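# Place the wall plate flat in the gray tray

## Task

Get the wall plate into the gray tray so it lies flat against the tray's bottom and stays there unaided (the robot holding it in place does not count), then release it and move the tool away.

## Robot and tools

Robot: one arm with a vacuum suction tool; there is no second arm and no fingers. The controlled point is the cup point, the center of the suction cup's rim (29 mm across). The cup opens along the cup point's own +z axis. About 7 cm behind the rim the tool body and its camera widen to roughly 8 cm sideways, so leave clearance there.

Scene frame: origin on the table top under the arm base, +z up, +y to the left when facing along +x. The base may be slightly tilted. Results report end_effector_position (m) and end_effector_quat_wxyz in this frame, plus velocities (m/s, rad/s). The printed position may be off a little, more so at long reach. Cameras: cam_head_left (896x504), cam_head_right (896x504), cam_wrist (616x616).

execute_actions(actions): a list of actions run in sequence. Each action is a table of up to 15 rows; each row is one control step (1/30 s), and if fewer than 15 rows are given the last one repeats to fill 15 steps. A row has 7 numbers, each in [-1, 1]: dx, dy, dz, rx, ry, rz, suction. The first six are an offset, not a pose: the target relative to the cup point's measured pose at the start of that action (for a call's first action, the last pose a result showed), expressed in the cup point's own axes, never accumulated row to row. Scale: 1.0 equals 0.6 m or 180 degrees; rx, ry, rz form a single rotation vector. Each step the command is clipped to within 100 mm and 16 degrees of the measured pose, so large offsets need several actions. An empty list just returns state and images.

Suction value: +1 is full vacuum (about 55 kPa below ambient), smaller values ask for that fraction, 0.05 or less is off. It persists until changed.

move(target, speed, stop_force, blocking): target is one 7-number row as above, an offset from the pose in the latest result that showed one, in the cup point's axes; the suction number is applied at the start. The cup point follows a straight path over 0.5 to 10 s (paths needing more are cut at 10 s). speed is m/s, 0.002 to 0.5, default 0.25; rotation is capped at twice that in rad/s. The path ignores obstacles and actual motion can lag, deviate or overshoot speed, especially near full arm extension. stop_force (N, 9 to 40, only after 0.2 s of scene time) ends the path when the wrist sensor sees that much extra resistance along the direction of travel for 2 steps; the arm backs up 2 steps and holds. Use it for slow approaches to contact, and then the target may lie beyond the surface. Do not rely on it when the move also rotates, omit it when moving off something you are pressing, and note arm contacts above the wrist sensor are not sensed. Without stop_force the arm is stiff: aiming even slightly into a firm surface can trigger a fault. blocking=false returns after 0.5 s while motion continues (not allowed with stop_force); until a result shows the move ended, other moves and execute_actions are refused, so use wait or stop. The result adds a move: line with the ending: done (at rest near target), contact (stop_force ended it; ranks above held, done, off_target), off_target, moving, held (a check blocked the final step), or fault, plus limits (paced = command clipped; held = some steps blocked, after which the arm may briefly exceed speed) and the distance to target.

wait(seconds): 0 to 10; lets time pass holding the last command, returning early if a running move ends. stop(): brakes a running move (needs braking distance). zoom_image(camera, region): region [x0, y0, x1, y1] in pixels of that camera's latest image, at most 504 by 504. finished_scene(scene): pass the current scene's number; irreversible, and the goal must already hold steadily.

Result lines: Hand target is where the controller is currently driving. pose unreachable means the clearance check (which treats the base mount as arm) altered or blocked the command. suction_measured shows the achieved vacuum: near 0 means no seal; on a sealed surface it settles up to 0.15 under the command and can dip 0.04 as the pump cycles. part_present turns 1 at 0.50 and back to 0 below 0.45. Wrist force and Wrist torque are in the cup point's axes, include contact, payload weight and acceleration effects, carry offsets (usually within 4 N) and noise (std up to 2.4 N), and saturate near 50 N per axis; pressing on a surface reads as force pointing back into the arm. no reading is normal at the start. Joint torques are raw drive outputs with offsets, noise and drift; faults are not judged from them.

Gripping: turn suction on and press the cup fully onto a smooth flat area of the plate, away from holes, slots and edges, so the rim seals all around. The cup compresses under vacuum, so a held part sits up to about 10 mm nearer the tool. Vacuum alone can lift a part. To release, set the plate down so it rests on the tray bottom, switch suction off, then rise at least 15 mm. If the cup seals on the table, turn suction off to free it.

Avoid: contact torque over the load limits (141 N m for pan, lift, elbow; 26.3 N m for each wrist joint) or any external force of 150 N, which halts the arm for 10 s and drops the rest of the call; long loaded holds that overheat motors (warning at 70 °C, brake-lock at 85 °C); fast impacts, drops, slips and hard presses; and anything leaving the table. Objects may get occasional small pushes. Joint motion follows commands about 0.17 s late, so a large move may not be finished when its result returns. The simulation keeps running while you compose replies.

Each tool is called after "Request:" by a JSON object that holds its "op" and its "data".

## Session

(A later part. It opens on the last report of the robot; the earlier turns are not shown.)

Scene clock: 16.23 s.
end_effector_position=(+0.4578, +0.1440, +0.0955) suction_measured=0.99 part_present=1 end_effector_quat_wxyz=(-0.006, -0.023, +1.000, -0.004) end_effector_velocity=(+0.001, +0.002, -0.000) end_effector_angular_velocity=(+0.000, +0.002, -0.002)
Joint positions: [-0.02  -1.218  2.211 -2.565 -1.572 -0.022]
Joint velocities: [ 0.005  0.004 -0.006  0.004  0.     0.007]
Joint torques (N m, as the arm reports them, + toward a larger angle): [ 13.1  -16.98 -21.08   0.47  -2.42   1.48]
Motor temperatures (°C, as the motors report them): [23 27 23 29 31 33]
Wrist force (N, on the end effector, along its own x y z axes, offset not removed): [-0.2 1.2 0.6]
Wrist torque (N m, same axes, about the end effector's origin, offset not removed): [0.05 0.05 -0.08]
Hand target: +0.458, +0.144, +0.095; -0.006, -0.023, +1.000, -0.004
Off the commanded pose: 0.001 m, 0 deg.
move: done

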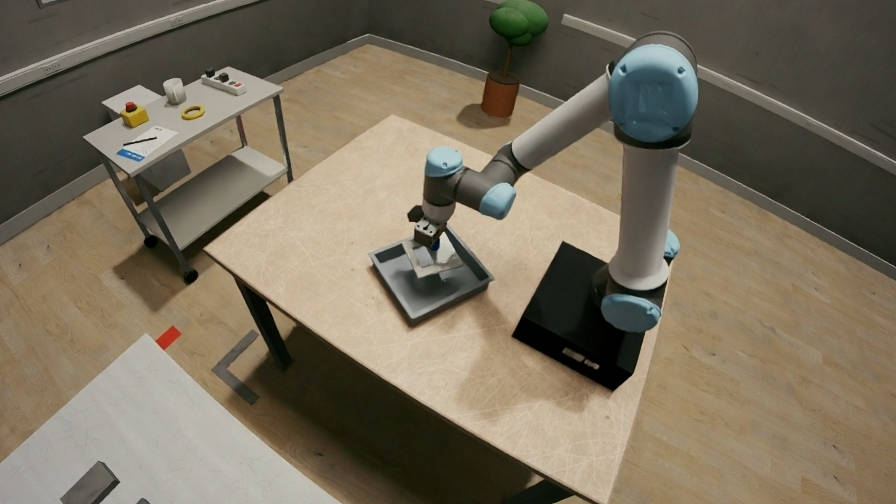

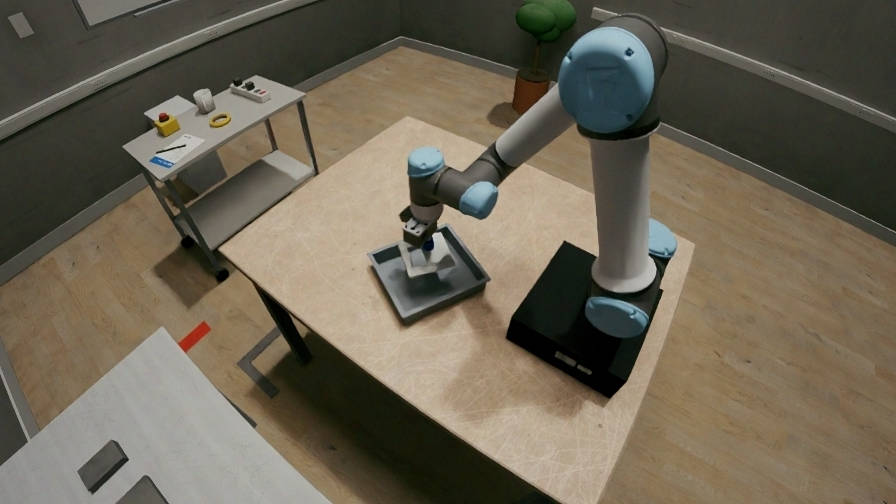

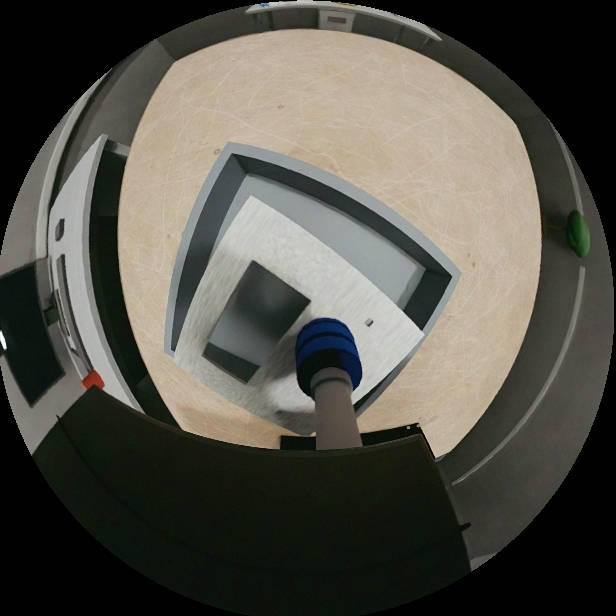

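Request:
{"op": "move", "data": {"target": [-0.02,0,0.07,0,0,-0.055,1], "speed": 0.1}}

Scene clock: 17.87 s.
end_effector_position=(+0.4692, +0.1443, +0.0537) suction_measured=0.99 part_present=1 end_effector_quat_wxyz=(-0.006, -0.109, +0.994, -0.004) end_effector_velocity=(+0.001, +0.001, -0.002) end_effector_angular_velocity=(+0.003, -0.001, +0.009)
Joint positions: [-0.02  -1.095  2.193 -2.67  -1.572 -0.193]
Joint velocities: [ 0.     0.007 -0.002 -0.006  0.003 -0.009]
Joint torques (N m, as the arm reports them, + toward a larger angle): [ -0.78 -20.15 -19.18  -4.71   2.86  -1.78]
Motor temperatures (°C, as the motors report them): [23 27 23 29 31 33]
Wrist force (N, on the end effector, along its own x y z axes, offset not removed): [-2.8 2.3 -0.3]
Wrist torque (N m, same axes, about the end effector's origin, offset not removed): [0.28 0.45 -0.15]
Hand target: +0.469, +0.144, +0.053; -0.006, -0.109, +0.994, -0.003
Off the commanded pose: 0.000 m, 0 deg.
move: done

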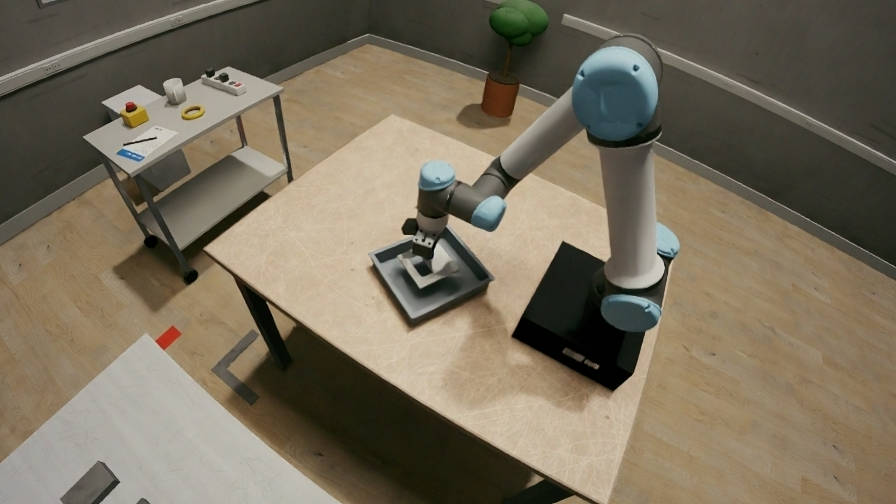

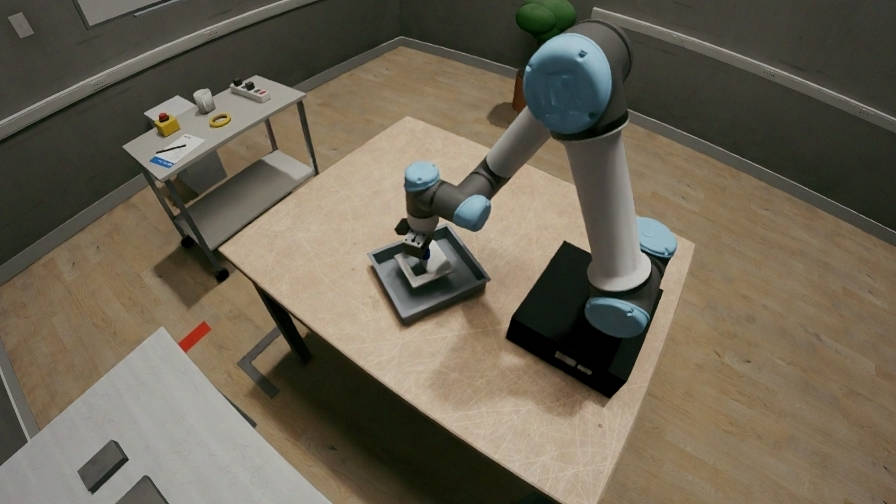

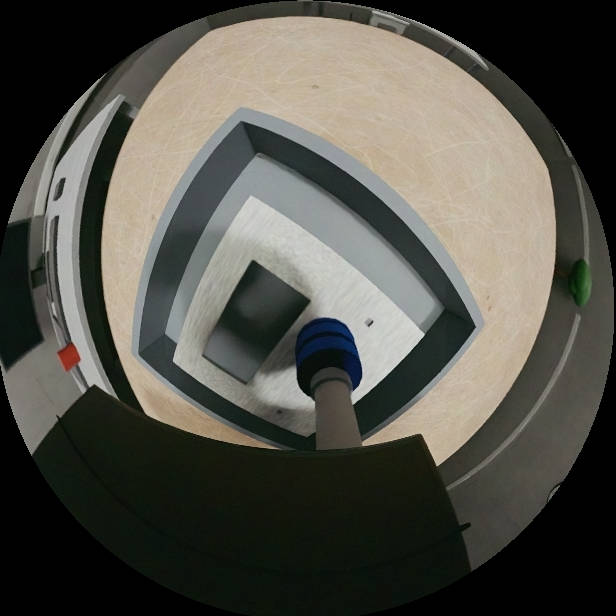

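Request:
{"op": "move", "data": {"target": [-0.012,0,0.07,0,0,0,1]}}

Request:
{"op": "move", "data": {"target": [0,0,0.05,0,0,0,1], "speed": 0.008, "stop_force": 9}}

Scene clock: 19.00 s.
end_effector_position=(+0.4756, +0.1455, +0.0119) suction_measured=0.99 part_present=1 end_effector_quat_wxyz=(-0.006, -0.109, +0.994, -0.003) end_effector_velocity=(+0.001, -0.000, -0.002) end_effector_angular_velocity=(-0.001, -0.001, +0.000)
Joint positions: [-0.017 -0.977  2.175 -2.77  -1.572 -0.19 ]
Joint velocities: [ 0.     0.006 -0.002 -0.005 -0.001 -0.   ]
Joint torques (N m, as the arm reports them, + toward a larger angle): [ 11.98 -22.84 -17.18  -5.    -0.59   1.4 ]
Motor temperatures (°C, as the motors report them): [23 27 23 29 31 33]
Wrist force (N, on the end effector, along its own x y z axes, offset not removed): [0.8 -2.9 -2.9]
Wrist torque (N m, same axes, about the end effector's origin, offset not removed): [-0.37 -0.04 -0.01]
Hand target: +0.476, +0.146, +0.012; -0.006, -0.109, +0.994, -0.004
Off the commanded pose: 0.000 m, 0 deg.
move: done

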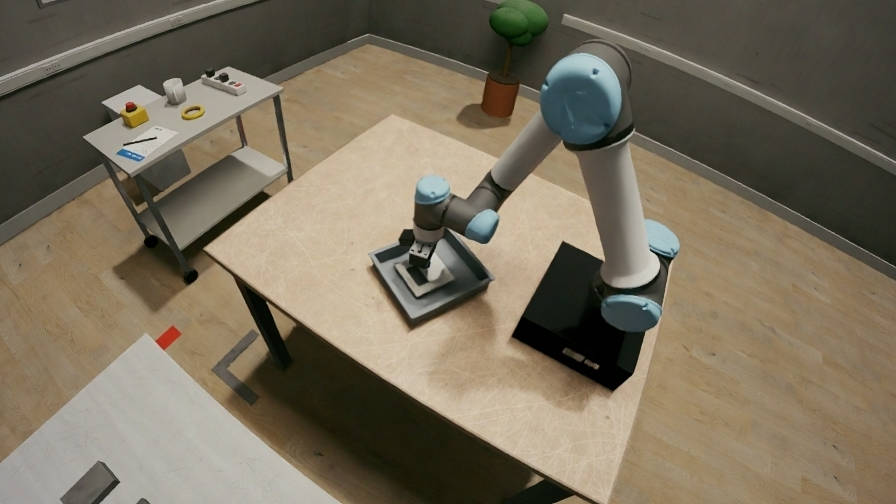

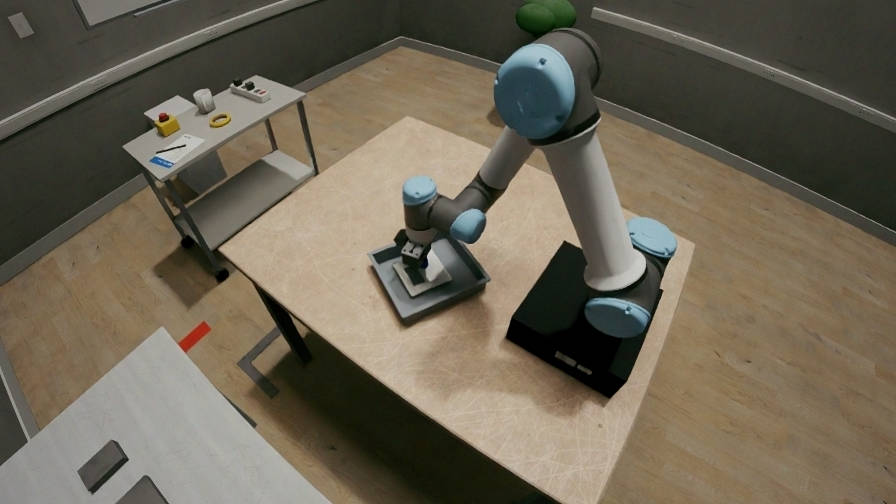

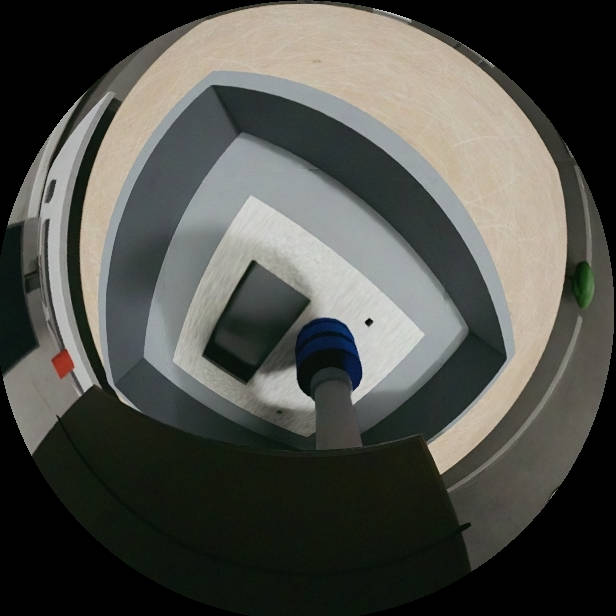

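Scene clock: 20.93 s.
end_effector_position=(+0.4756, +0.1455, -0.0004) suction_measured=0.99 part_present=1 end_effector_quat_wxyz=(-0.006, -0.109, +0.994, -0.003) end_effector_velocity=(-0.000, +0.000, +0.002) end_effector_angular_velocity=(-0.000, +0.002, +0.001)
Joint positions: [-0.017 -0.944  2.173 -2.802 -1.572 -0.19 ]
Joint velocities: [ 0.001 -0.006 -0.     0.008  0.    -0.   ]
Joint torques (N m, as the arm reports them, + toward a larger angle): [  7.83 -32.54  -0.85   2.84  -1.26   0.16]
Motor temperatures (°C, as the motors report them): [23 27 23 29 31 33]
Wrist force (N, on the end effector, along its own x y z axes, offset not removed): [3.5 2.4 -33.1]
Wrist torque (N m, same axes, about the end effector's origin, offset not removed): [0.23 -0.08 -0.18]
Hand target: +0.475, +0.145, -0.000; -0.006, -0.109, +0.994, -0.003
Off the commanded pose: 0.018 m, 0 deg.
move: contact

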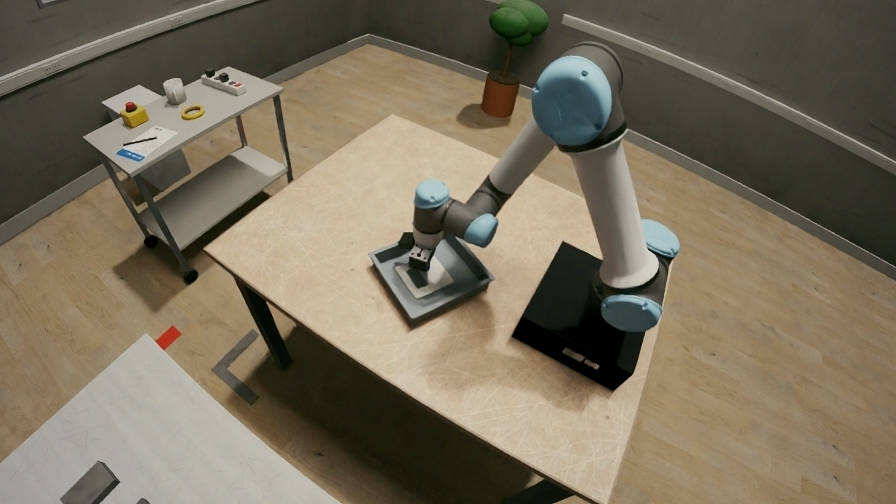

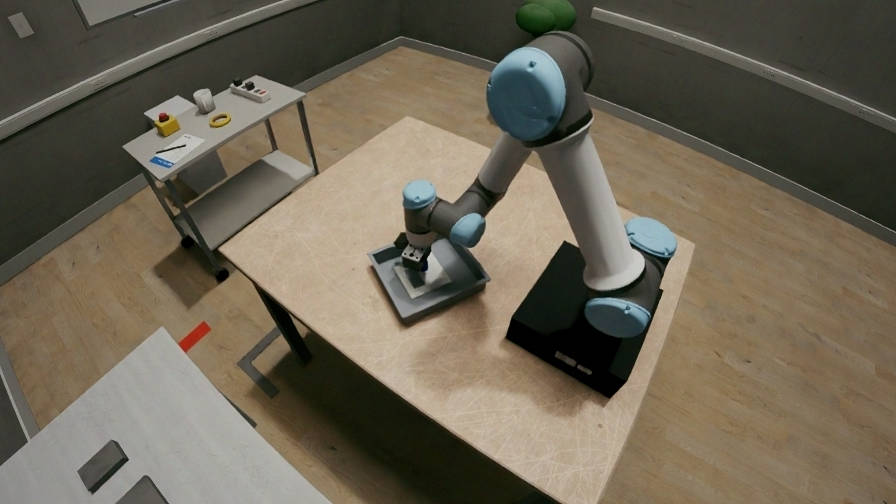

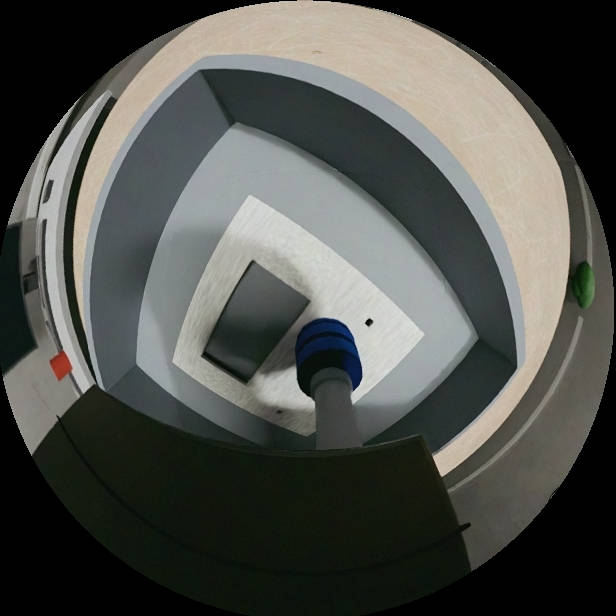

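Request:
{"op": "execute_actions", "data": {"actions": [[[0,0,0,0,0,0,0]],[[0,0,-0.02,0,0,0,0]]]}}

Request:
{"op": "move", "data": {"target": [0,0,-0.25,0,0,0,0]}}

Scene clock: 22.17 s.
end_effector_position=(+0.4757, +0.1455, +0.0113) suction_measured=0.01 part_present=0 end_effector_quat_wxyz=(-0.006, -0.109, +0.994, -0.003) end_effector_velocity=(-0.000, +0.000, +0.003) end_effector_angular_velocity=(+0.000, +0.000, +0.000)
Joint positions: [-0.017 -0.975  2.175 -2.772 -1.572 -0.19 ]
Joint velocities: [ 0.001 -0.008  0.     0.008  0.     0.   ]
Joint torques (N m, as the arm reports them, + toward a larger angle): [ 11.01 -43.01  -2.13   0.54  -1.02   0.84]
Motor temperatures (°C, as the motors report them): [23 27 23 29 31 33]
Wrist force (N, on the end effector, along its own x y z axes, offset not removed): [-0.8 -0.1 -4.3]
Wrist torque (N m, same axes, about the end effector's origin, offset not removed): [-0.02 -0.02 -0.17]
Hand target: +0.476, +0.146, +0.012; -0.006, -0.109, +0.994, -0.004
Off the commanded pose: 0.000 m, 0 deg.

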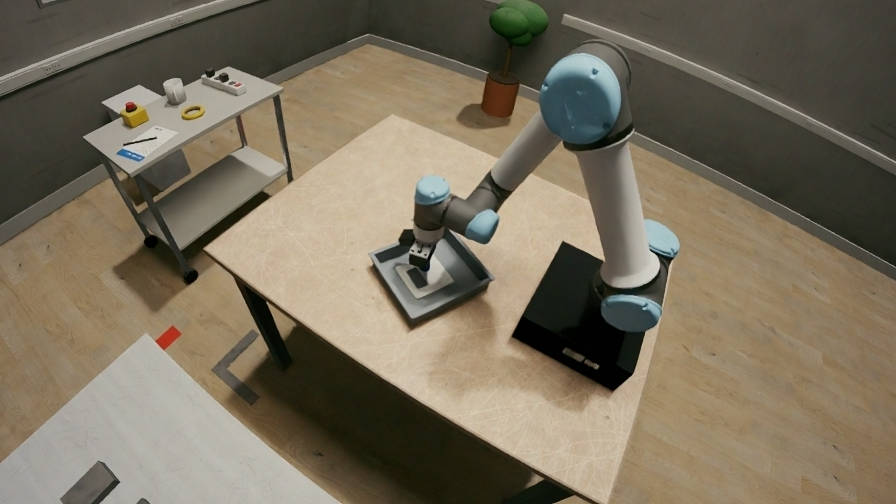

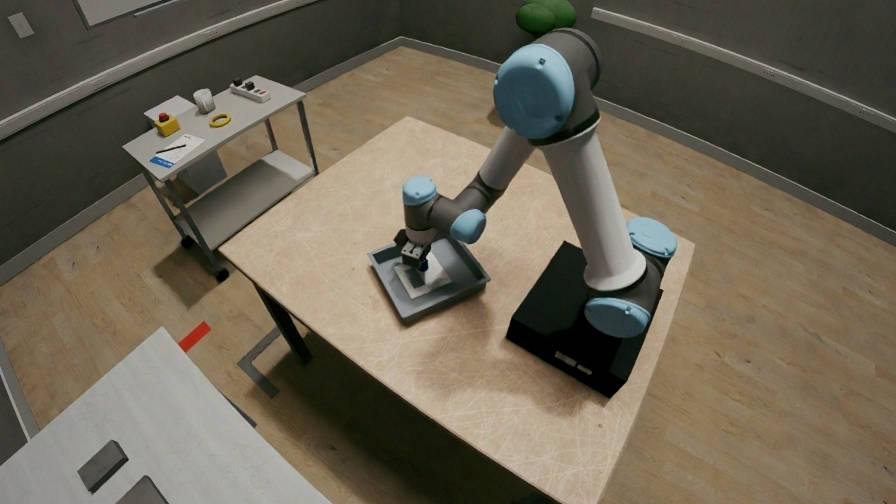

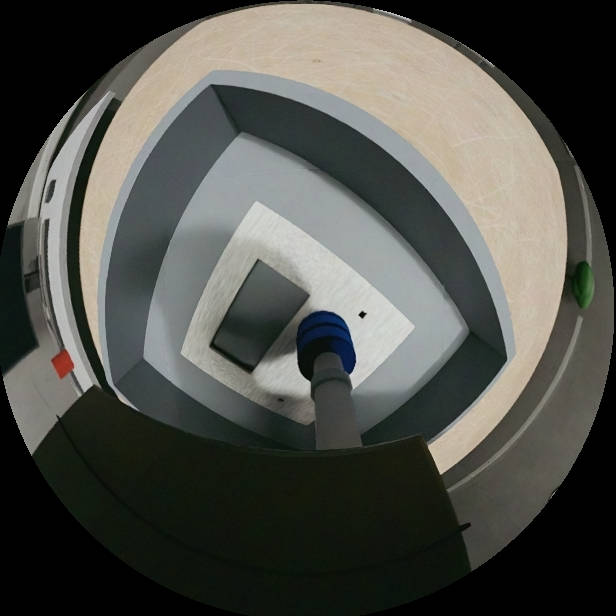

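Scene clock: 23.43 s.
end_effector_position=(+0.4775, +0.1467, +0.1607) suction_measured=0.01 part_present=0 end_effector_quat_wxyz=(-0.006, -0.109, +0.994, -0.004) end_effector_velocity=(-0.000, -0.001, +0.003) end_effector_angular_velocity=(-0.001, +0.001, -0.001)
Joint positions: [-0.017 -1.327  2.11  -2.356 -1.572 -0.19 ]
Joint velocities: [-0.001 -0.006 -0.003  0.011 -0.001 -0.   ]
Joint torques (N m, as the arm reports them, + toward a larger angle): [-15.   -37.57 -25.64   0.49  -2.29  -1.58]
Motor temperatures (°C, as the motors report them): [23 27 23 29 31 33]
Wrist force (N, on the end effector, along its own x y z axes, offset not removed): [-0.9 1.1 0.2]
Wrist torque (N m, same axes, about the end effector's origin, offset not removed): [0.20 0.04 -0.11]
Hand target: +0.477, +0.147, +0.161; -0.006, -0.109, +0.994, -0.003
Off the commanded pose: 0.001 m, 0 deg.
move: done

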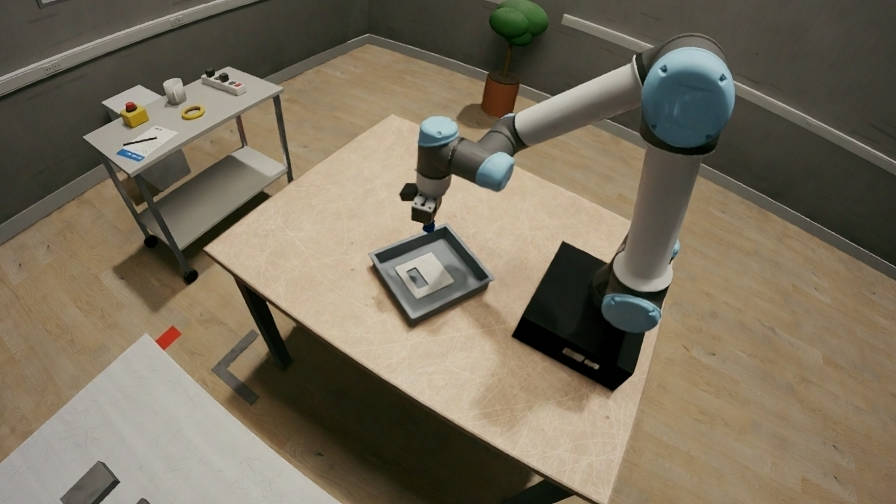

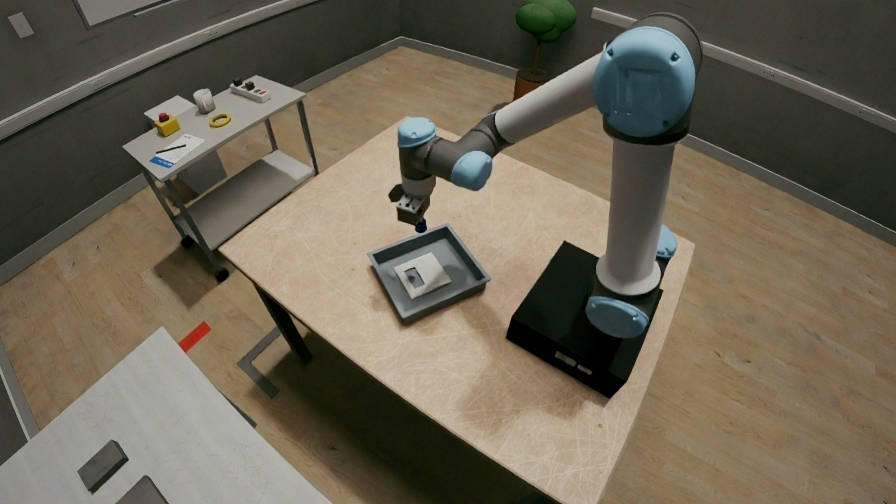

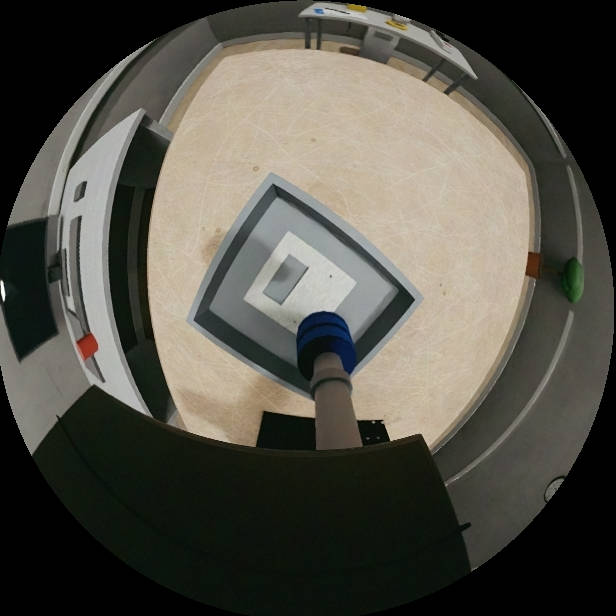

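Request:
{"op": "finished_scene", "data": {"scene": 1}}

The scene is finished: the task was done.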